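# Flip front cover, snap onto base, leave on conveyor

## Task

Flip the front cover so it faces the correct way, press it onto the base until it clicks into place, make sure the assembled unit ends up sitting on the conveyor belt, and then release it with both grippers open.

## Robot and tools

ROBOT. Two arms, left_arm and right_arm, each with a parallel two-finger gripper. The fingers extend along the gripper's own +z axis and close along its y axis. The reported end_effector_position is the point between the finger pads, roughly 1 cm short of the fingertips. Each arm also carries a wrist camera on a mount, so the hand is bulkier than the fingers alone. The root links sit at left_arm (+0.025, +0.348, 0) and right_arm (-0.012, -0.273, 0) in metres, and both are turned only slightly about z.

FRAME. All positions and orientations use one shared scene frame. Its origin is on the table top midway between the arms. +x points out over the table, +z points up, and left_arm is on the +y side. The arm names do not correspond to sides of the camera pictures. Orientations are quaternions written w first (qw, qx, qy, qz).

ROW FORMAT. Every motion command is a row of 16 numbers, and both arms are always included even if only one moves: x, y, z, qw, qx, qy, qz, opening for left_arm, followed by the same eight for right_arm. x, y, z are an absolute target for that gripper's end_effector_position, in metres, in the scene frame. The quaternion is an absolute target orientation. Opening runs from -1 (closed) to +1 (fully open, 0.094 m). It is a target, not an offset.

execute_actions(actions): a list of up to 15 actions. Each action is a table of up to 15 rows, one row per control step of 1/30 s. A table with fewer rows keeps repeating its final row until 15 steps have passed. Passing an empty list returns the current state and images without moving anything. An action is rejected for both arms if any target lies more than 0.6 m from that gripper's current position along any of the gripper's axes. If the first action fails that check, or any action is malformed, nothing in the call runs.

move(target, speed, blocking): target is a single 16-number row of absolute poses. Each gripper follows a straight path, turning the shorter way, and both paths finish together after 0.5 to 10 s (they halt at 10 s even if short). speed is the path's top speed in m/s, 0.002 to 0.5, default 0.25; turning is capped at twice that in rad/s. The opening is applied when the move starts. Paths ignore obstacles and the other arm. Real speed can exceed the requested one, especially with a nearly straight arm. Contact force grows with speed and with how far the target lies past the contact. With blocking=false the call returns after 0.5 s while motion continues; you must then use wait or stop before sending more moves or actions.

wait(seconds): 0 to 10 s, holds the last commands and returns early if a running move ends. stop(): brakes a running move; the fingers keep moving. zoom_image(camera, region): camera is cam_head_left or cam_head_right (both 504x504); region is [x0, y0, x1, y1] in pixels from the top-left corner, at most 504 by 504. read_manual(section) only returns licence text. finished_scene(scene) ends the current scene for good, passing its number; call it only after the unit is assembled, on the belt and released.

CONTROLLER. On each step the commanded pose is clipped to within 70 mm and 16 degrees of the measured pose, then pursued by damped inverse kinematics, with position favoured over orientation. Distant targets therefore need several actions. Arms often stop a centimetre or more away, usually too low. To keep an arm still or keep its orientation, resend the identical pose from the last result before it stopped, plus its intended opening, in every row; do not copy a drifted quaternion. Printed hand positions can be off, more at long reach.

RESULTS. The state line shows each gripper's position and quaternion. Hand target lines show where the controller is currently heading. grip_measured gives finger opening on the command scale; the last Joint positions value per arm is the opening in metres. Step readings list positions at some steps, with HELD marking steps that were held back. A move adds a 'move:' line with its ending (done, off_target, moving, held, fault), any limits (paced = pose clipped, held = steps blocked, after which the arm may lurch fast), and each gripper's distance from its pose; if only one arm is named, the other finished. 'pose unreachable' means the clearance check altered or blocked that arm's command. FAULT lines report arm stops; MOTOR HOT warns from 75 °C, 90 °C stops the arm for 10 s, 100 °C drops it.

GRASPING. To hold a part, command an opening about 0.03 below the grip_measured value; smaller margins grip more gently. Readings may be off by about 1 mm. Parts under about 2 mm thick get less force.

AVOID. Letting arms collide or press on each other, dropping or slamming parts, hard pushes, and anything leaving the table, which fails the task. Brief external tugs on held parts or nudges to loose objects may happen. Joint limits (rad): waist -2.618 to 3.054, shoulder and elbow 0.000 to 3.142, wrist pitch and yaw -1.571 to 1.571, wrist roll -2.094 to 2.094. The robot keeps executing the last command while replies are being written, and holding loads heats motors meanwhile.

Each tool is called after "Call:" as a command line: name --argument value for each argument, lists and objects as JSON in quotes; but a table of rows of numbers goes row by row, as --pt "numbers of a row", without its own name.

## Session

Call:
execute_actions --actions '[]'

Scene clock: 0.00 s.
left_arm: end_effector_position=(+0.5708, +0.0871, +0.2433) grip_measured=+1.000 end_effector_quat_wxyz=(+0.247, -0.563, +0.735, -0.286) | right_arm: end_effector_position=(+0.2415, +0.0037, +0.1136) grip_measured=+1.000 end_effector_quat_wxyz=(-0.133, -0.029, +0.876, +0.462)
Joint positions: left_arm=[-0.427  2.451  2.777 -1.145 -0.211 -1.734  0.094] | right_arm=[ 0.432  1.819  1.189 -0.783 -0.996  0.435  0.094]
Joint velocities: left_arm=[-0.002 -0.007 -0.007 -0.007  0.051 -0.022  0.   ] | right_arm=[ 0.002 -0.022  0.007 -0.007 -0.066 -0.022  0.   ]
Hand target (left_arm): +0.569, +0.089, +0.243; +0.248, -0.563, +0.737, -0.280
Hand target (right_arm): +0.242, +0.005, +0.118; -0.129, -0.035, +0.873, +0.468

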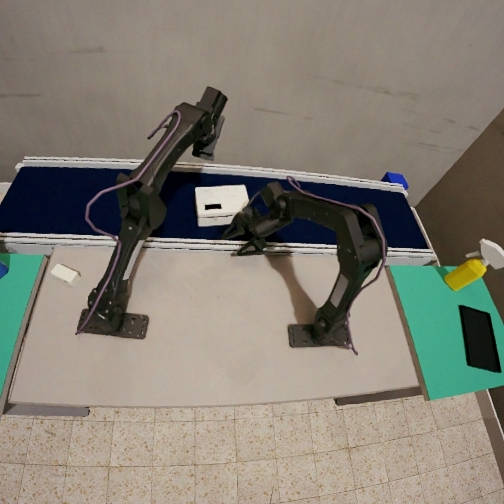

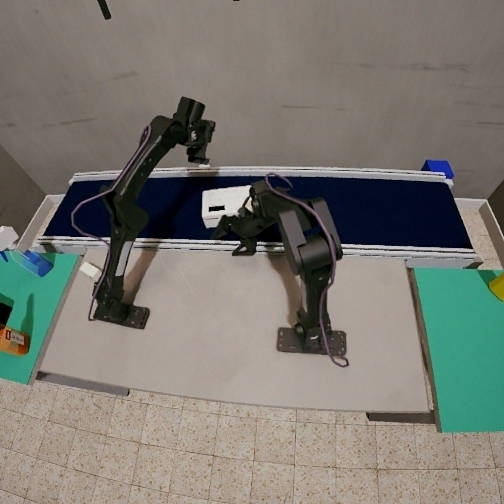

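Call:
move --target '[0.25,0.40,0.25,0,0,1,0,1, 0.2,-0.35,0.25,0,0,1,0,1]'

Call:
zoom_image --camera "cam_head_left" --region '[150, 150, 310, 270]'

Call:
zoom_image --camera "cam_head_right" --region '[150, 150, 310, 270]'

Scene clock: 9.73 s.
left_arm: end_effector_position=(+0.2556, +0.3988, +0.2557) grip_measured=+1.000 end_effector_quat_wxyz=(+0.138, -0.006, +0.990, +0.019) | right_arm: end_effector_position=(+0.2022, -0.3469, +0.2348) grip_measured=+1.000 end_effector_quat_wxyz=(+0.101, +0.004, +0.994, -0.027)
Joint positions: left_arm=[ 0.314  1.291  1.556 -1.558  0.024  0.215  0.094] | right_arm=[-0.333  1.288  1.48  -1.554 -0.017 -0.339  0.094]
Joint velocities: left_arm=[-0.012  0.032 -0.012 -0.007 -0.022 -0.066  0.   ] | right_arm=[ 0.007 -0.002 -0.002 -0.037 -0.007 -0.007  0.   ]
Hand target (left_arm): +0.248, +0.399, +0.254; +0.133, -0.001, +0.991, +0.024
Hand target (right_arm): +0.200, -0.348, +0.248; +0.122, +0.003, +0.992, -0.038
Off the commanded pose (left_arm): 0.008 m, 16 deg; orientation clipped at the last step of the last action.
Off the commanded pose (right_arm): 0.016 m, 12 deg.
joint sent to its limit (left arm) — the command would take joint 4 (wrist pitch) past its lower limit, so that joint was sent only as far as its limit.
joint sent to its limit (right arm) — the command would take joint 4 (wrist pitch) past its lower limit, so that joint was sent only as far as its limit.
move: off_target (left_arm, right_arm); limits=paced

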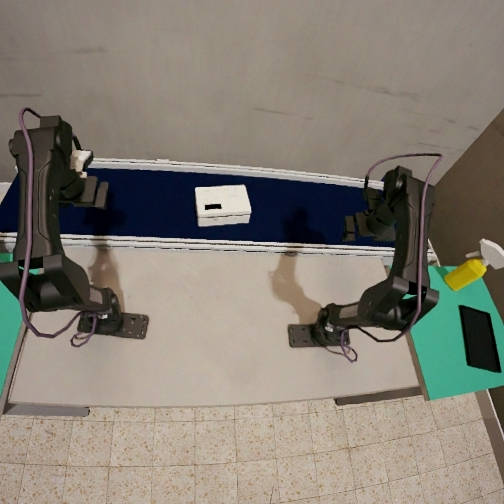

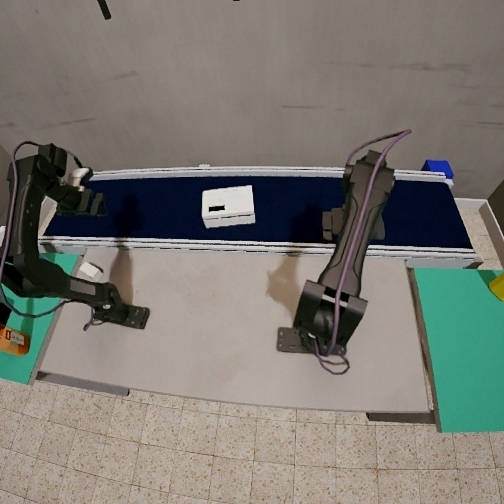

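Region (150, 150, 310, 270) of cam_head_left's 504x504 image, scaled by 3.150, with more detail than that image has; it fills the top 378 rows of this view, and the rest is white.

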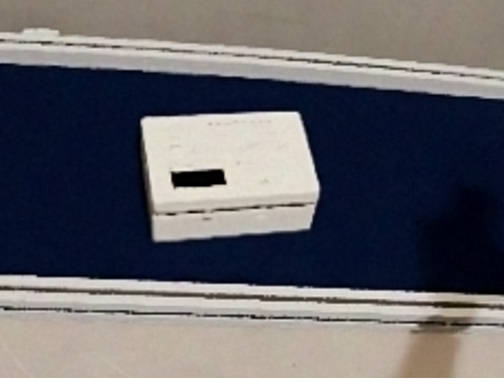

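Region (150, 150, 310, 270) of cam_head_right's 504x504 image, scaled by 3.150, with more detail than that image has; it fills the top 378 rows of this view, and the rest is white.

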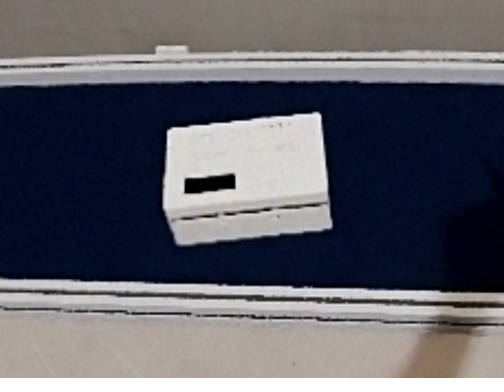

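Call:
zoom_image --camera "cam_head_left" --region '[185, 175, 260, 235]'

Call:
zoom_image --camera "cam_head_right" --region '[190, 175, 265, 235]'

Region (185, 175, 260, 235) of cam_head_left's 504x504 image, scaled by 6.720, with more detail than that image has; it fills the top 403 rows of this view, and the rest is white.

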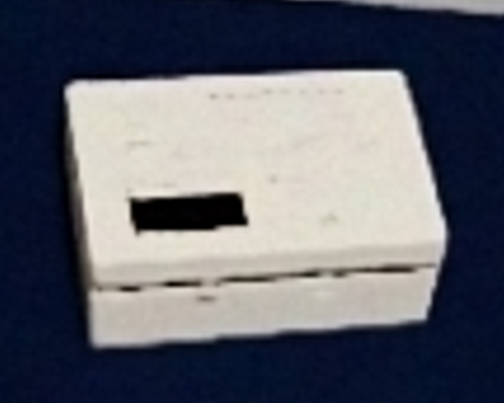

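Region (190, 175, 265, 235) of cam_head_right's 504x504 image, scaled by 6.720, with more detail than that image has; it fills the top 403 rows of this view, and the rest is white.

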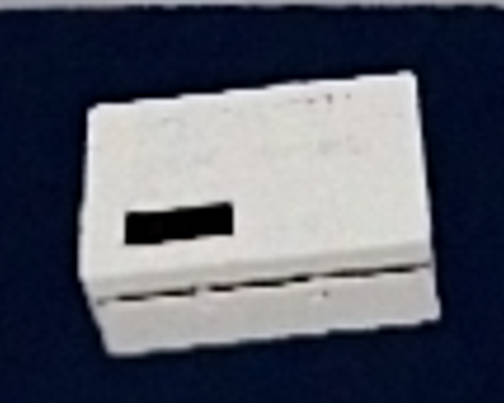

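Call:
move --target '[0.38,0.08,0.17,0,-0.707,0.707,0,1, 0.2,-0.35,0.2,0,0,1,0,1]'

Call:
zoom_image --camera "cam_head_left" --region '[150, 130, 310, 250]'

Call:
zoom_image --camera "cam_head_right" --region '[150, 130, 310, 250]'

Scene clock: 25.27 s.
left_arm: end_effector_position=(+0.3830, +0.0828, +0.1672) grip_measured=+1.000 end_effector_quat_wxyz=(+0.001, +0.660, -0.749, +0.061) | right_arm: end_effector_position=(+0.2042, -0.3503, +0.2085) grip_measured=+1.000 end_effector_quat_wxyz=(+0.044, +0.003, +0.999, -0.015)
Joint positions: left_arm=[-0.546  2.213  2.312 -1.552  0.028 -2.075  0.094] | right_arm=[-0.333  1.37   1.447 -1.554 -0.002 -0.342  0.094]
Joint velocities: left_arm=[ 0.007  0.002 -0.007  0.007  0.007 -0.066  0.   ] | right_arm=[-0.002  0.002 -0.002 -0.037  0.037 -0.066  0.   ]
Hand target (left_arm): +0.381, +0.080, +0.167; -0.006, -0.662, +0.747, -0.058
Hand target (right_arm): +0.200, -0.350, +0.200; +0.022, +0.001, +1.000, -0.009
Off the commanded pose (left_arm): 0.005 m, 10 deg.
Off the commanded pose (right_arm): 0.010 m, 5 deg.
joint sent to its limit (left arm) — the command would take joint 4 (wrist pitch) past its lower limit and joint 6 (wrist roll) past its lower limit, so those joints were sent only as far as their limits.
joint sent to its limit (right arm) — the command would take joint 4 (wrist pitch) past its lower limit, so that joint was sent only as far as its limit.
move: off_target (left_arm, right_arm)

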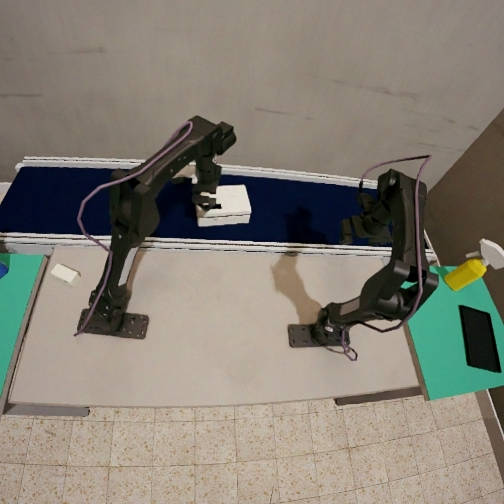

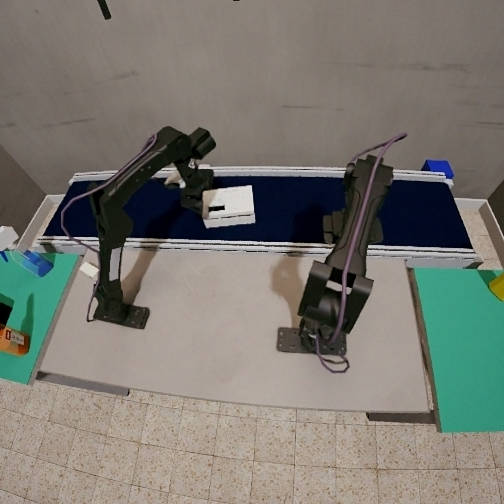

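Region (150, 130, 310, 250) of cam_head_left's 504x504 image, scaled by 3.150, with more detail than that image has; it fills the top 378 rows of this view, and the rest is white.

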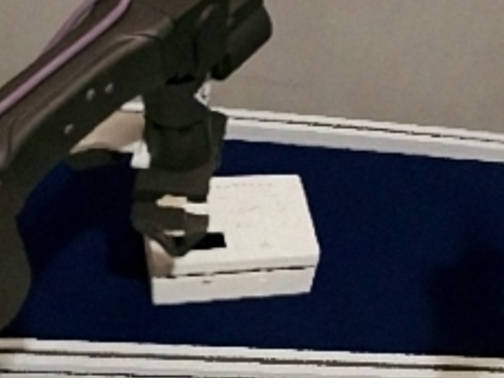

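Region (150, 130, 310, 250) of cam_head_right's 504x504 image, scaled by 3.150, with more detail than that image has; it fills the top 378 rows of this view, and the rest is white.

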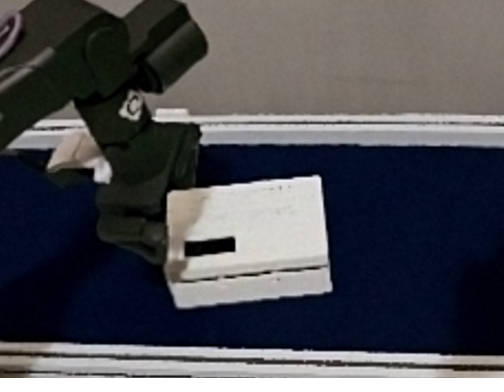

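Call:
move --target '[0.34,0.12,0.17,0,0,1,0,-0.2, 0.2,-0.35,0.2,0,0,1,0,1]' --speed 0.4

Call:
move --target '[0.41,0.08,0.13,0,0.656,0.755,0,-0.2, 0.2,-0.35,0.2,0,0,1,0,1]' --speed 0.4

Call:
zoom_image --camera "cam_head_left" --region '[150, 130, 310, 250]'

Call:
zoom_image --camera "cam_head_right" --region '[150, 130, 310, 250]'

Scene clock: 43.67 s.
left_arm: end_effector_position=(+0.3449, +0.1130, +0.1666) grip_measured=-0.198 end_effector_quat_wxyz=(+0.008, -0.007, +1.000, -0.016) | right_arm: end_effector_position=(+0.2042, -0.3504, +0.2085) grip_measured=+1.000 end_effector_quat_wxyz=(+0.044, +0.002, +0.999, -0.015)
Joint positions: left_arm=[-0.546  2.063  2.078 -1.554  0.017 -0.644  0.038] | right_arm=[-0.333  1.37   1.447 -1.554 -0.002 -0.344  0.094]
Joint velocities: left_arm=[-0.022 -0.002  0.002 -0.051  0.037  0.051 -0.001] | right_arm=[-0.017  0.002 -0.012  0.022 -0.022 -0.022  0.   ]
Hand target (left_arm): +0.340, +0.120, +0.170; +0.008, -0.000, +1.000, -0.007
Hand target (right_arm): +0.200, -0.350, +0.200; +0.021, +0.000, +1.000, -0.008
Off the commanded pose (left_arm): 0.009 m, 2 deg.
Off the commanded pose (right_arm): 0.010 m, 5 deg.
joint sent to its limit (left arm) — the command would take joint 4 (wrist pitch) past its lower limit, so that joint was sent only as far as its limit.
joint sent to its limit (right arm) — the command would take joint 4 (wrist pitch) past its lower limit, so that joint was sent only as far as its limit.
move: off_target (right_arm)

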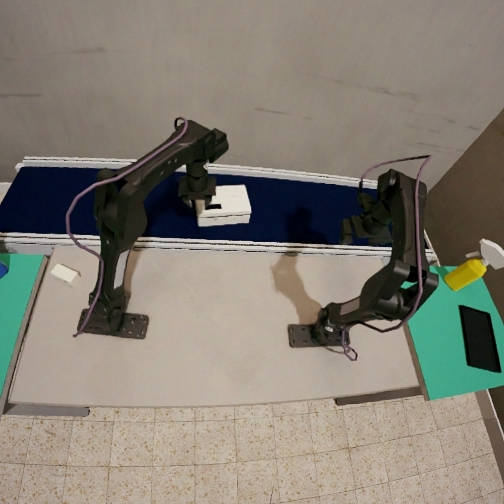

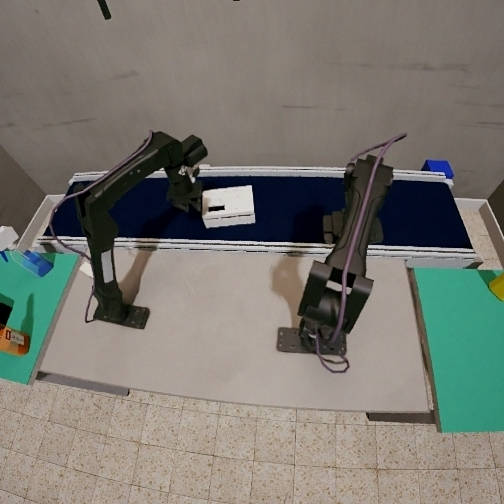

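Scene clock: 46.17 s.
left_arm: end_effector_position=(+0.4057, +0.0785, +0.1302) grip_measured=-0.198 end_effector_quat_wxyz=(+0.035, +0.653, +0.757, -0.000) | right_arm: end_effector_position=(+0.2042, -0.3504, +0.2085) grip_measured=+1.000 end_effector_quat_wxyz=(+0.044, +0.002, +0.999, -0.015)
Joint positions: left_arm=[-0.533  2.361  2.417 -1.557  0.008  0.808  0.038] | right_arm=[-0.333  1.37   1.447 -1.554 -0.002 -0.344  0.094]
Joint velocities: left_arm=[ 0.007  0.007 -0.017 -0.066 -0.037 -0.037 -0.   ] | right_arm=[-0.012  0.012  0.022  0.007 -0.037  0.051  0.   ]
Hand target (left_arm): +0.410, +0.081, +0.129; +0.033, +0.655, +0.755, +0.003
Hand target (right_arm): +0.200, -0.350, +0.200; +0.021, +0.000, +1.000, -0.008
Off the commanded pose (left_arm): 0.005 m, 4 deg.
Off the commanded pose (right_arm): 0.010 m, 5 deg.
joint sent to its limit (left arm) — the command would take joint 4 (wrist pitch) past its lower limit, so that joint was sent only as far as its limit.
joint sent to its limit (right arm) — the command would take joint 4 (wrist pitch) past its lower limit, so that joint was sent only as far as its limit.
move: off_target (left_arm, right_arm)

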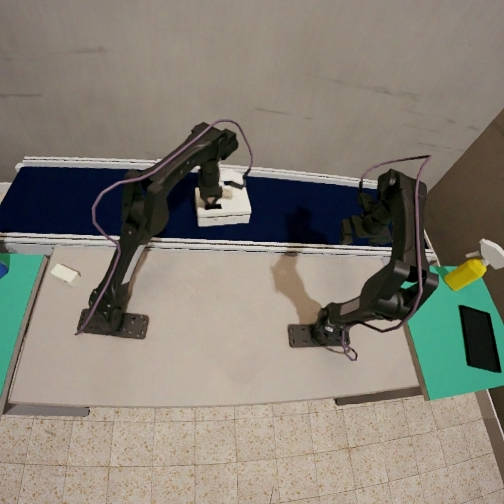

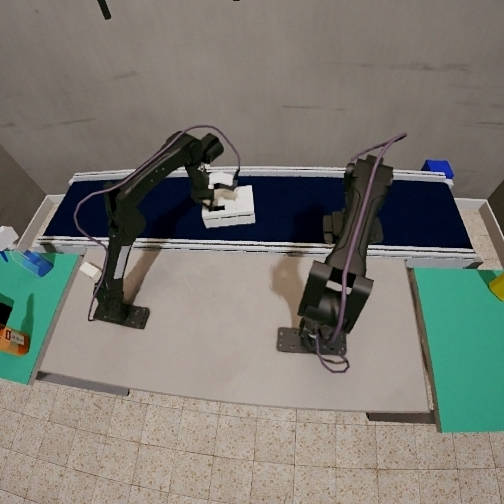

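Region (150, 130, 310, 250) of cam_head_left's 504x504 image, scaled by 3.150, with more detail than that image has; it fills the top 378 rows of this view, and the rest is white.

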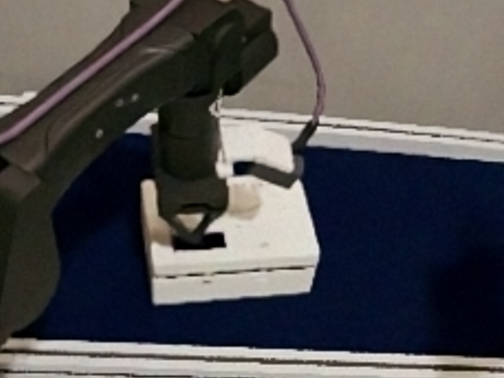

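Region (150, 130, 310, 250) of cam_head_right's 504x504 image, scaled by 3.150, with more detail than that image has; it fills the top 378 rows of this view, and the rest is white.

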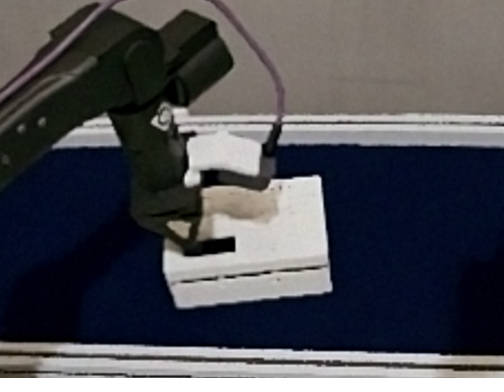

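Call:
move --target '[0.41,0.075,0.10,0,0.656,0.755,0,0, 0.2,-0.35,0.2,0,0,1,0,1]' --speed 0.03

Call:
zoom_image --camera "cam_head_left" --region '[170, 160, 270, 235]'

Call:
zoom_image --camera "cam_head_right" --region '[170, 160, 270, 235]'

Scene clock: 54.07 s.
left_arm: end_effector_position=(+0.4082, +0.0769, +0.1012) grip_measured=-0.002 end_effector_quat_wxyz=(+0.007, +0.654, +0.756, -0.003) | right_arm: end_effector_position=(+0.2042, -0.3504, +0.2085) grip_measured=+1.000 end_effector_quat_wxyz=(+0.044, +0.002, +0.999, -0.015)
Joint positions: left_arm=[-0.533  2.436  2.436 -1.557  0.007  0.811  0.047] | right_arm=[-0.333  1.37   1.447 -1.554 -0.002 -0.344  0.094]
Joint velocities: left_arm=[ 0.002 -0.002 -0.007 -0.037 -0.022 -0.007 -0.   ] | right_arm=[ 0.007  0.007 -0.017  0.037  0.051  0.022  0.   ]
Hand target (left_arm): +0.409, +0.075, +0.100; +0.005, +0.656, +0.755, +0.000
Hand target (right_arm): +0.200, -0.350, +0.200; +0.021, +0.000, +1.000, -0.008
Off the commanded pose (left_arm): 0.003 m, 1 deg.
Off the commanded pose (right_arm): 0.010 m, 5 deg.
joint sent to its limit (left arm) — the command would take joint 4 (wrist pitch) past its lower limit, so that joint was sent only as far as its limit.
joint sent to its limit (right arm) — the command would take joint 4 (wrist pitch) past its lower limit, so that joint was sent only as far as its limit.
move: off_target (right_arm)

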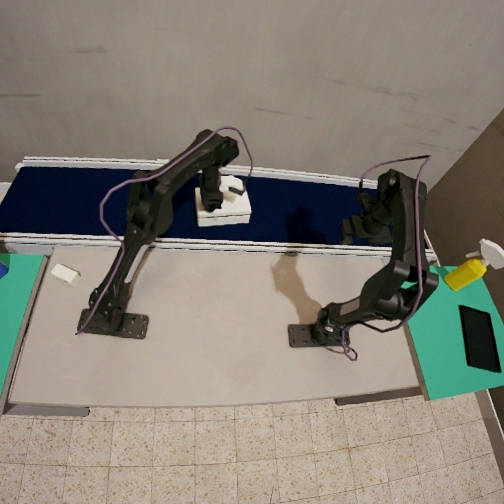

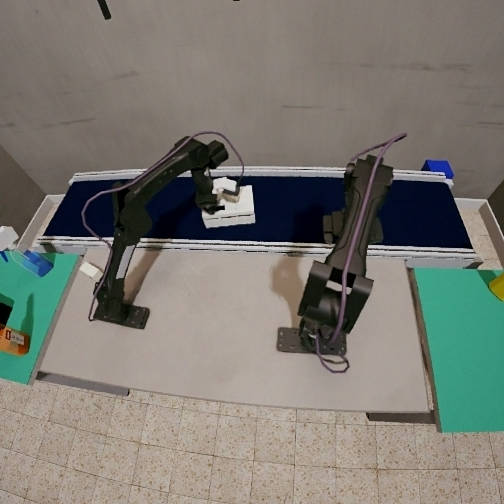

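Region (170, 160, 270, 235) of cam_head_left's 504x504 image, scaled by 5.040, with more detail than that image has; it fills the top 378 rows of this view, and the rest is white.

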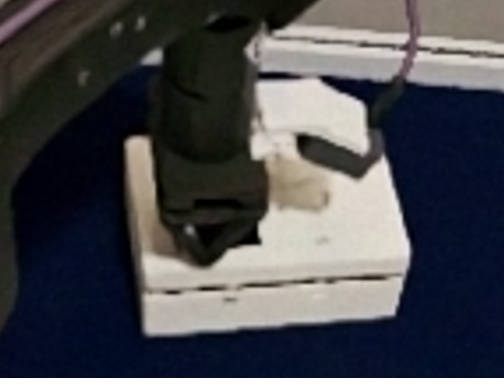

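Region (170, 160, 270, 235) of cam_head_right's 504x504 image, scaled by 5.040, with more detail than that image has; it fills the top 378 rows of this view, and the rest is white.

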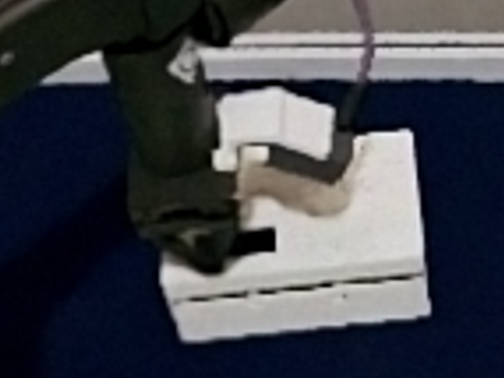

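Call:
move --target '[0.41,0.065,0.082,0,0.656,0.755,0,0, 0.2,-0.35,0.2,0,0,1,0,1]' --speed 0.02

Call:
zoom_image --camera "cam_head_left" --region '[170, 160, 270, 235]'

Call:
zoom_image --camera "cam_head_right" --region '[170, 160, 270, 235]'

Scene clock: 63.07 s.
left_arm: end_effector_position=(+0.4059, +0.0719, +0.0872) grip_measured=-0.002 end_effector_quat_wxyz=(-0.005, +0.657, +0.754, -0.003) | right_arm: end_effector_position=(+0.2042, -0.3504, +0.2085) grip_measured=+1.000 end_effector_quat_wxyz=(+0.044, +0.002, +0.999, -0.015)
Joint positions: left_arm=[-0.546  2.467  2.436 -1.55   0.004  0.806  0.047] | right_arm=[-0.333  1.37   1.447 -1.554 -0.002 -0.344  0.094]
Joint velocities: left_arm=[-0.007 -0.022 -0.017 -0.037 -0.037  0.037 -0.   ] | right_arm=[ 0.007 -0.002 -0.012 -0.007 -0.051 -0.007  0.   ]
Hand target (left_arm): +0.410, +0.065, +0.082; +0.000, +0.656, +0.755, +0.000
Hand target (right_arm): +0.200, -0.350, +0.200; +0.021, +0.000, +1.000, -0.008
Off the commanded pose (left_arm): 0.010 m, 1 deg.
Off the commanded pose (right_arm): 0.010 m, 5 deg.
joint sent to its limit (right arm) — the command would take joint 4 (wrist pitch) past its lower limit, so that joint was sent only as far as its limit.
move: off_target (right_arm)

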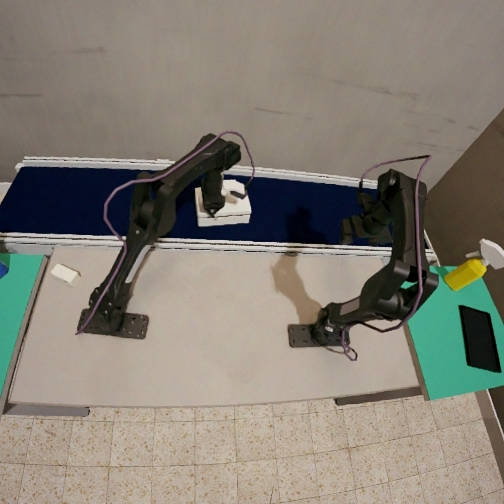

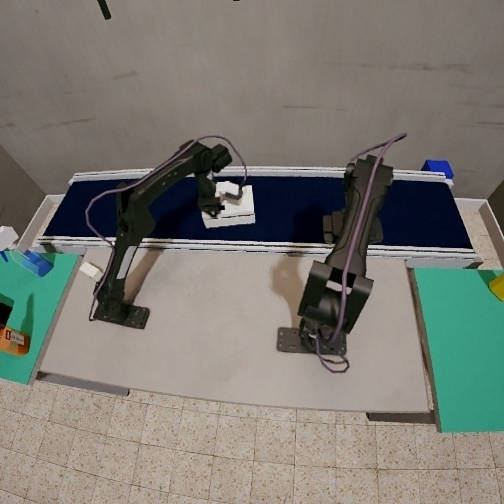

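Region (170, 160, 270, 235) of cam_head_left's 504x504 image, scaled by 5.040, with more detail than that image has; it fills the top 378 rows of this view, and the rest is white.

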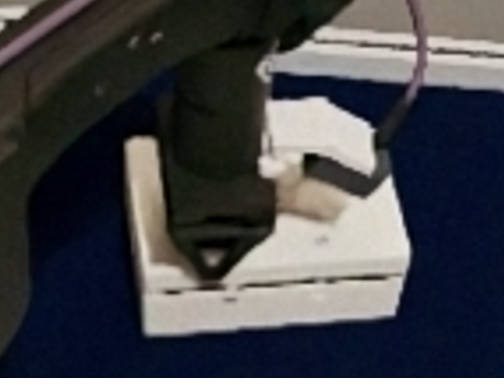

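Region (170, 160, 270, 235) of cam_head_right's 504x504 image, scaled by 5.040, with more detail than that image has; it fills the top 378 rows of this view, and the rest is white.

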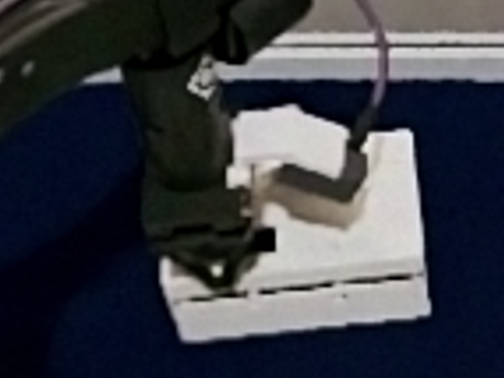

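Call:
move --target '[0.40,0.062,0.095,0,0.656,0.755,0,-0.3, 0.2,-0.35,0.2,0,0,1,0,1]' --speed 0.02

Call:
move --target '[0.40,0.062,0.075,0,0.656,0.755,0,-0.3, 0.2,-0.35,0.2,0,0,1,0,1]' --speed 0.02

Call:
zoom_image --camera "cam_head_left" --region '[170, 160, 270, 235]'

Call:
zoom_image --camera "cam_head_right" --region '[170, 160, 270, 235]'

Scene clock: 73.97 s.
left_arm: end_effector_position=(+0.4002, +0.0649, +0.0872) grip_measured=-0.298 end_effector_quat_wxyz=(-0.006, +0.657, +0.753, -0.002) | right_arm: end_effector_position=(+0.2042, -0.3504, +0.2085) grip_measured=+1.000 end_effector_quat_wxyz=(+0.044, +0.002, +0.999, -0.015)
Joint positions: left_arm=[-0.565  2.467  2.436 -1.552  0.004  0.788  0.033] | right_arm=[-0.333  1.37   1.447 -1.554 -0.002 -0.344  0.094]
Joint velocities: left_arm=[ 0.002  0.012  0.012 -0.037 -0.007 -0.022  0.002] | right_arm=[-0.007 -0.012 -0.012  0.007  0.022 -0.022  0.   ]
Hand target (left_arm): +0.400, +0.062, +0.095; +0.001, +0.656, +0.755, +0.000
Hand target (right_arm): +0.200, -0.350, +0.200; +0.021, +0.000, +1.000, -0.008
Off the commanded pose (left_arm): 0.008 m, 1 deg.
Off the commanded pose (right_arm): 0.010 m, 5 deg.
joint sent to its limit (left arm) — the command would take joint 4 (wrist pitch) past its lower limit, so that joint was sent only as far as its limit.
joint sent to its limit (right arm) — the command would take joint 4 (wrist pitch) past its lower limit, so that joint was sent only as far as its limit.
move: off_target (right_arm)

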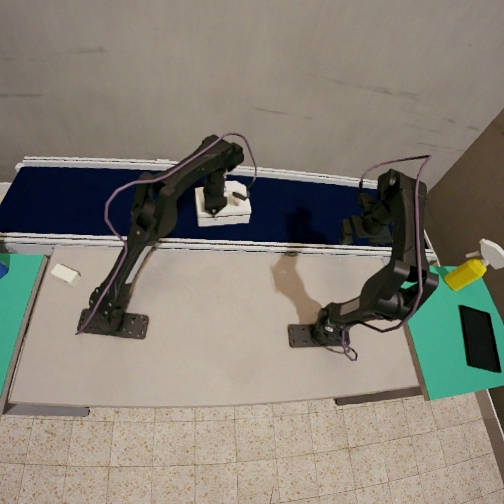

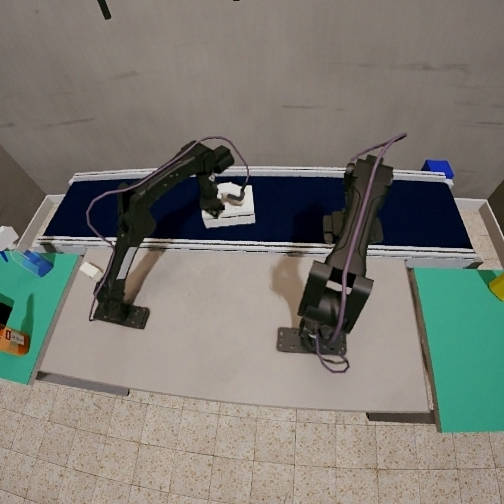

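Scene clock: 76.53 s.
left_arm: end_effector_position=(+0.4012, +0.0636, +0.0833) grip_measured=-0.299 end_effector_quat_wxyz=(+0.003, +0.658, +0.753, -0.002) | right_arm: end_effector_position=(+0.2042, -0.3504, +0.2085) grip_measured=+1.000 end_effector_quat_wxyz=(+0.044, +0.002, +0.999, -0.015)
Joint positions: left_arm=[-0.566  2.439  2.368 -1.494  0.004  0.788  0.033] | right_arm=[-0.333  1.37   1.447 -1.554 -0.002 -0.344  0.094]
Joint velocities: left_arm=[ 0.007  0.007  0.017 -0.037  0.051 -0.081  0.   ] | right_arm=[-0.002  0.012 -0.007 -0.007  0.037  0.007  0.   ]
Hand target (left_arm): +0.400, +0.062, +0.075; -0.000, +0.656, +0.755, -0.000
Hand target (right_arm): +0.200, -0.350, +0.200; +0.021, +0.000, +1.000, -0.008
Off the commanded pose (left_arm): 0.008 m, 0 deg.
Off the commanded pose (right_arm): 0.010 m, 5 deg.
joint sent to its limit (right arm) — the command would take joint 4 (wrist pitch) past its lower limit, so that joint was sent only as far as its limit.
move: off_target (right_arm)

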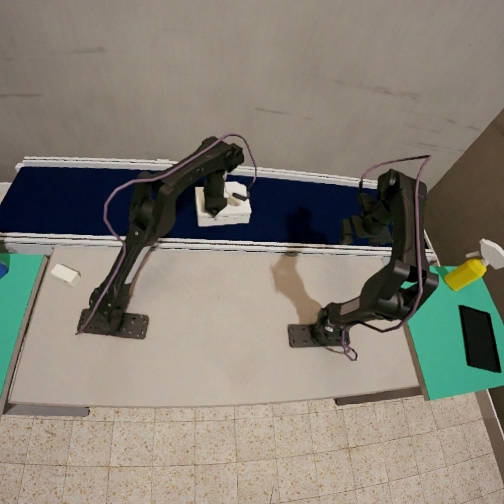

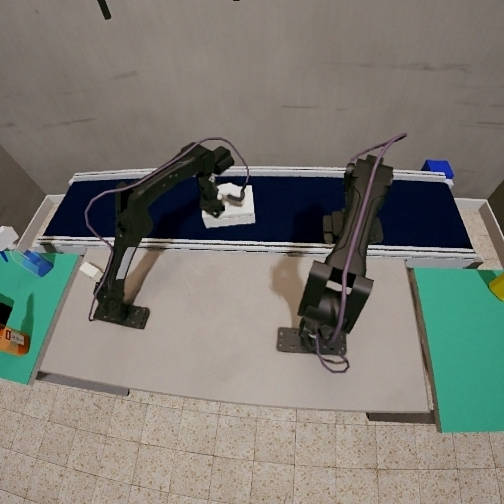

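Region (170, 160, 270, 235) of cam_head_left's 504x504 image, scaled by 5.040, with more detail than that image has; it fills the top 378 rows of this view, and the rest is white.

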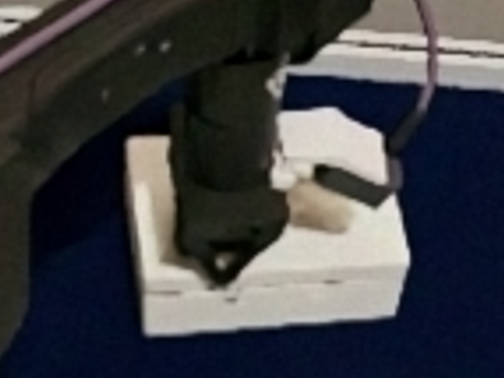

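Region (170, 160, 270, 235) of cam_head_right's 504x504 image, scaled by 5.040, with more detail than that image has; it fills the top 378 rows of this view, and the rest is white.

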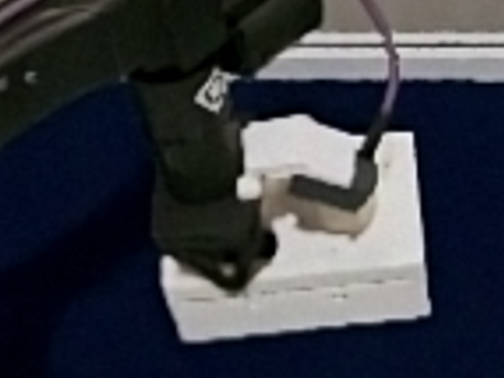

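Call:
execute_actions --actions '[[[0.40,0.062,0.078,0,0.656,0.755,0,-0.2, 0.2,-0.35,0.2,0,0,1,0,1]],[[0.40,0.062,0.078,0,0.656,0.755,0,-0.1, 0.2,-0.35,0.2,0,0,1,0,1]],[[0.40,0.062,0.078,0,0.656,0.755,0,0.05, 0.2,-0.35,0.2,0,0,1,0,1]],[[0.40,0.062,0.078,0,0.656,0.755,0,-0.2, 0.2,-0.35,0.2,0,0,1,0,1]],[[0.40,0.062,0.078,0,0.656,0.755,0,-0.4, 0.2,-0.35,0.2,0,0,1,0,1]],[[0.40,0.062,0.078,0,0.656,0.755,0,-0.5, 0.2,-0.35,0.2,0,0,1,0,1]],[[0.40,0.062,0.078,0,0.656,0.755,0,-0.6, 0.2,-0.35,0.2,0,0,1,0,1]],[[0.40,0.062,0.078,0,0.656,0.755,0,-0.75, 0.2,-0.35,0.2,0,0,1,0,1]]]'

Call:
zoom_image --camera "cam_head_right" --region '[170, 160, 270, 235]'

Scene clock: 89.27 s.
left_arm: end_effector_position=(+0.4030, +0.0628, +0.0833) grip_measured=-0.748 end_effector_quat_wxyz=(+0.006, +0.658, +0.753, +0.004) | right_arm: end_effector_position=(+0.2042, -0.3504, +0.2085) grip_measured=+1.000 end_effector_quat_wxyz=(+0.044, +0.002, +0.999, -0.015)
Joint positions: left_arm=[-0.569  2.438  2.367 -1.486 -0.006  0.785  0.012] | right_arm=[-0.333  1.37   1.447 -1.554 -0.002 -0.344  0.094]
Joint velocities: left_arm=[ 0.007 -0.017 -0.012 -0.066  0.007 -0.081  0.   ] | right_arm=[-0.007 -0.017 -0.012 -0.022 -0.007 -0.007  0.   ]
Hand target (left_arm): +0.400, +0.062, +0.078; -0.000, +0.656, +0.755, -0.000
Hand target (right_arm): +0.200, -0.350, +0.200; +0.021, +0.000, +1.000, -0.008
Off the commanded pose (left_arm): 0.006 m, 1 deg.
Off the commanded pose (right_arm): 0.010 m, 5 deg.
joint sent to its limit (right arm) — the command would take joint 4 (wrist pitch) past its lower limit, so that joint was sent only as far as its limit.
Step readings (end_effector_position; steps 1 to 15: 1st action; 16 to 30: 2nd action; 31 to 45: 3rd action; 46 to 60: 4th action; 61 to 75: 5th action; 76 to 90: 6th action; 91 to 105: 7th action; 106 to 120: 8th action):
0: left_arm (+0.4011, +0.0633, +0.0832) | right_arm (+0.2042, -0.3504, +0.2085)
1: left_arm (+0.4009, +0.0633, +0.0832) | right_arm (+0.2042, -0.3504, +0.2085)
2: left_arm (+0.4008, +0.0632, +0.0832) | right_arm (+0.2042, -0.3504, +0.2085)
4: left_arm (+0.4006, +0.0631, +0.0832) | right_arm (+0.2042, -0.3504, +0.2085)
8: left_arm (+0.4006, +0.0631, +0.0832) | right_arm (+0.2042, -0.3504, +0.2085)
15: left_arm (+0.4006, +0.0631, +0.0832) | right_arm (+0.2042, -0.3504, +0.2085)
16: left_arm (+0.4004, +0.0632, +0.0832) | right_arm (+0.2042, -0.3504, +0.2085)
17: left_arm (+0.4003, +0.0631, +0.0832) | right_arm (+0.2042, -0.3504, +0.2085)
19: left_arm (+0.4002, +0.0631, +0.0832) | right_arm (+0.2042, -0.3504, +0.2085)
23: left_arm (+0.4002, +0.0631, +0.0832) | right_arm (+0.2042, -0.3504, +0.2085)
30: left_arm (+0.4002, +0.0631, +0.0832) | right_arm (+0.2042, -0.3504, +0.2085)
31: left_arm (+0.4001, +0.0630, +0.0832) | right_arm (+0.2042, -0.3504, +0.2085)
32: left_arm (+0.4001, +0.0630, +0.0832) | right_arm (+0.2042, -0.3504, +0.2085)
34: left_arm (+0.4001, +0.0630, +0.0832) | right_arm (+0.2042, -0.3504, +0.2085)
38: left_arm (+0.4001, +0.0630, +0.0832) | right_arm (+0.2042, -0.3504, +0.2085)
45: left_arm (+0.4001, +0.0630, +0.0832) | right_arm (+0.2042, -0.3504, +0.2085)
46: left_arm (+0.4004, +0.0629, +0.0832) | right_arm (+0.2042, -0.3504, +0.2085)
47: left_arm (+0.4018, +0.0628, +0.0832) | right_arm (+0.2042, -0.3504, +0.2085)
49: left_arm (+0.4025, +0.0630, +0.0832) | right_arm (+0.2042, -0.3504, +0.2085)
53: left_arm (+0.4025, +0.0630, +0.0832) | right_arm (+0.2042, -0.3504, +0.2085)
60: left_arm (+0.4025, +0.0630, +0.0832) | right_arm (+0.2042, -0.3504, +0.2085)
61: left_arm (+0.4026, +0.0630, +0.0832) | right_arm (+0.2042, -0.3504, +0.2085)
62: left_arm (+0.4029, +0.0629, +0.0833) | right_arm (+0.2042, -0.3504, +0.2085)
64: left_arm (+0.4030, +0.0628, +0.0833) | right_arm (+0.2042, -0.3504, +0.2085)
68: left_arm (+0.4030, +0.0628, +0.0833) | right_arm (+0.2042, -0.3504, +0.2085)
75: left_arm (+0.4030, +0.0628, +0.0833) | right_arm (+0.2042, -0.3504, +0.2085)
76: left_arm (+0.4030, +0.0628, +0.0833) | right_arm (+0.2042, -0.3504, +0.2085)
77: left_arm (+0.4030, +0.0628, +0.0833) | right_arm (+0.2042, -0.3504, +0.2085)
79: left_arm (+0.4030, +0.0628, +0.0833) | right_arm (+0.2042, -0.3504, +0.2085)
83: left_arm (+0.4030, +0.0628, +0.0833) | right_arm (+0.2042, -0.3504, +0.2085)
90: left_arm (+0.4030, +0.0628, +0.0833) | right_arm (+0.2042, -0.3504, +0.2085)
91: left_arm (+0.4030, +0.0628, +0.0833) | right_arm (+0.2042, -0.3504, +0.2085)
92: left_arm (+0.4030, +0.0628, +0.0833) | right_arm (+0.2042, -0.3504, +0.2085)
94: left_arm (+0.4030, +0.0628, +0.0833) | right_arm (+0.2042, -0.3504, +0.2085)
98: left_arm (+0.4030, +0.0628, +0.0833) | right_arm (+0.2042, -0.3504, +0.2085)
105: left_arm (+0.4030, +0.0628, +0.0833) | right_arm (+0.2042, -0.3504, +0.2085)
106: left_arm (+0.4030, +0.0628, +0.0833) | right_arm (+0.2042, -0.3504, +0.2085)
107: left_arm (+0.4030, +0.0628, +0.0833) | right_arm (+0.2042, -0.3504, +0.2085)
109: left_arm (+0.4030, +0.0628, +0.0833) | right_arm (+0.2042, -0.3504, +0.2085)
113: left_arm (+0.4030, +0.0628, +0.0833) | right_arm (+0.2042, -0.3504, +0.2085)
120: end_effector_position above

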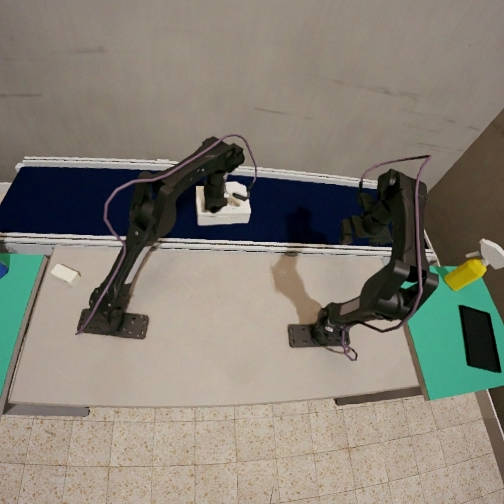

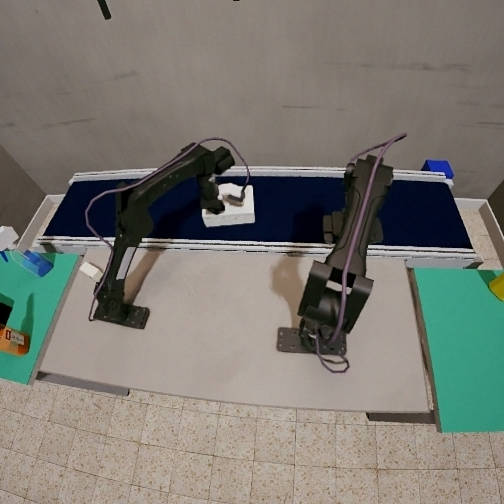

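Region (170, 160, 270, 235) of cam_head_right's 504x504 image, scaled by 5.040, with more detail than that image has; it fills the top 378 rows of this view, and the rest is white.

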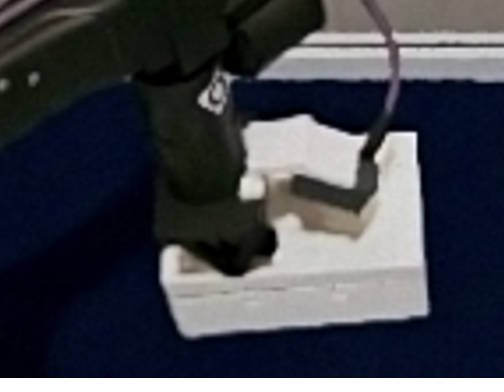

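Call:
move --target '[0.42,0.07,0.12,0.147,0.666,0.713,-0.158,1, 0.2,-0.35,0.2,0,0,1,0,1]' --speed 0.1

Call:
move --target '[0.445,0.05,0.10,0.147,0.666,0.713,-0.158,1, 0.2,-0.35,0.2,0,0,1,0,1]' --speed 0.05

Call:
zoom_image --camera "cam_head_left" --region '[170, 160, 270, 235]'

Call:
zoom_image --camera "cam_head_right" --region '[170, 160, 270, 235]'

Scene clock: 104.40 s.
left_arm: end_effector_position=(+0.4223, +0.0706, +0.1131) grip_measured=+1.000 end_effector_quat_wxyz=(+0.137, +0.664, +0.720, -0.149) | right_arm: end_effector_position=(+0.2042, -0.3504, +0.2085) grip_measured=+1.000 end_effector_quat_wxyz=(+0.044, +0.002, +0.999, -0.015)
Joint positions: left_arm=[-0.399  2.233  2.067 -1.208  0.36   0.973  0.094] | right_arm=[-0.333  1.37   1.447 -1.554 -0.002 -0.344  0.094]
Joint velocities: left_arm=[-0.002 -0.002 -0.012 -0.051  0.051 -0.037  0.   ] | right_arm=[-0.007 -0.002  0.007  0.022 -0.022 -0.022  0.   ]
Hand target (left_arm): +0.420, +0.070, +0.120; +0.148, +0.666, +0.714, -0.158
Hand target (right_arm): +0.200, -0.350, +0.200; +0.021, +0.000, +1.000, -0.008
Off the commanded pose (left_arm): 0.007 m, 2 deg.
Off the commanded pose (right_arm): 0.010 m, 5 deg.
joint sent to its limit (right arm) — the command would take joint 4 (wrist pitch) past its lower limit, so that joint was sent only as far as its limit.
move: off_target (right_arm)

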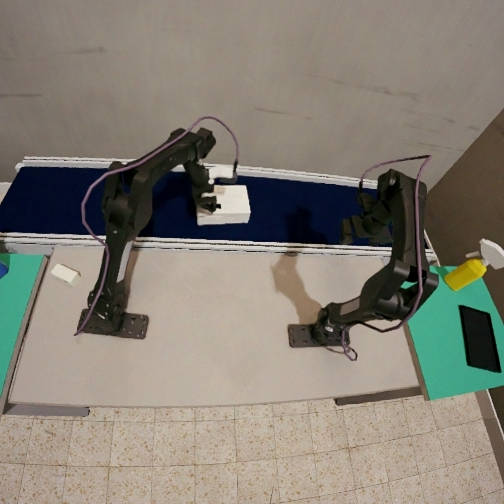

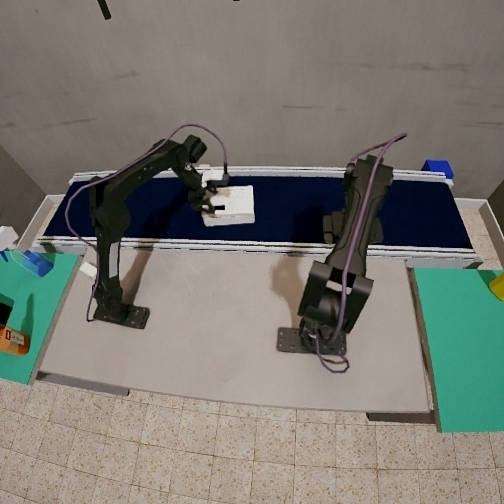

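Scene clock: 105.63 s.
left_arm: end_effector_position=(+0.4472, +0.0576, +0.0998) grip_measured=+1.000 end_effector_quat_wxyz=(+0.148, +0.665, +0.717, -0.146) | right_arm: end_effector_position=(+0.2042, -0.3504, +0.2085) grip_measured=+1.000 end_effector_quat_wxyz=(+0.044, +0.002, +0.999, -0.015)
Joint positions: left_arm=[-0.399  2.35   2.208 -1.208  0.36   0.973  0.094] | right_arm=[-0.333  1.37   1.447 -1.554 -0.002 -0.344  0.094]
Joint velocities: left_arm=[ 0.007  0.022  0.017  0.037  0.066 -0.037  0.   ] | right_arm=[-0.022 -0.027 -0.007 -0.066 -0.007 -0.051  0.   ]
Hand target (left_arm): +0.445, +0.050, +0.100; +0.148, +0.666, +0.714, -0.158
Hand target (right_arm): +0.200, -0.350, +0.200; +0.021, +0.000, +1.000, -0.008
Off the commanded pose (left_arm): 0.008 m, 1 deg.
Off the commanded pose (right_arm): 0.010 m, 5 deg.
joint sent to its limit (right arm) — the command would take joint 4 (wrist pitch) past its lower limit, so that joint was sent only as far as its limit.
move: off_target (right_arm)

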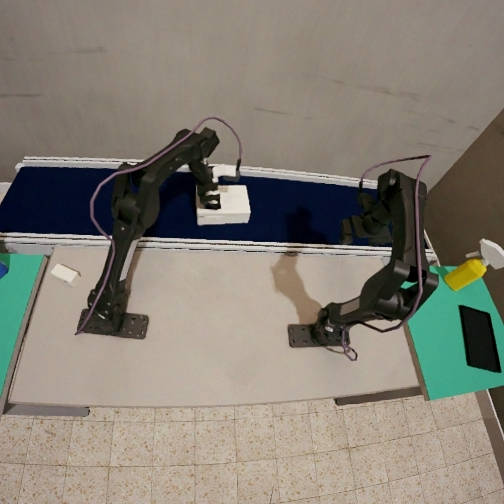

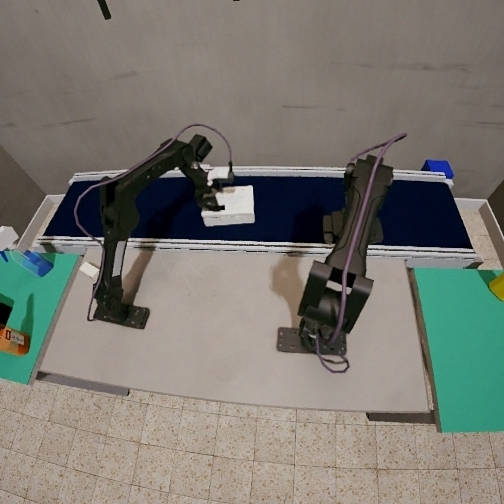

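Region (170, 160, 270, 235) of cam_head_left's 504x504 image, scaled by 5.040, with more detail than that image has; it fills the top 378 rows of this view, and the rest is white.

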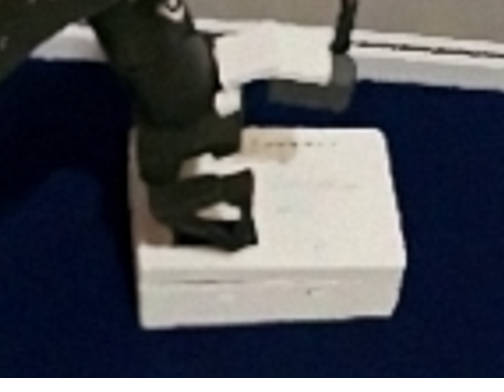

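Region (170, 160, 270, 235) of cam_head_right's 504x504 image, scaled by 5.040, with more detail than that image has; it fills the top 378 rows of this view, and the rest is white.

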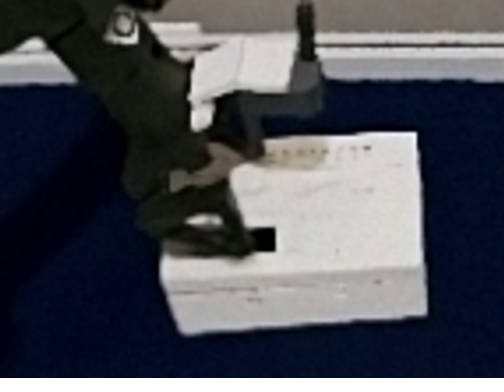

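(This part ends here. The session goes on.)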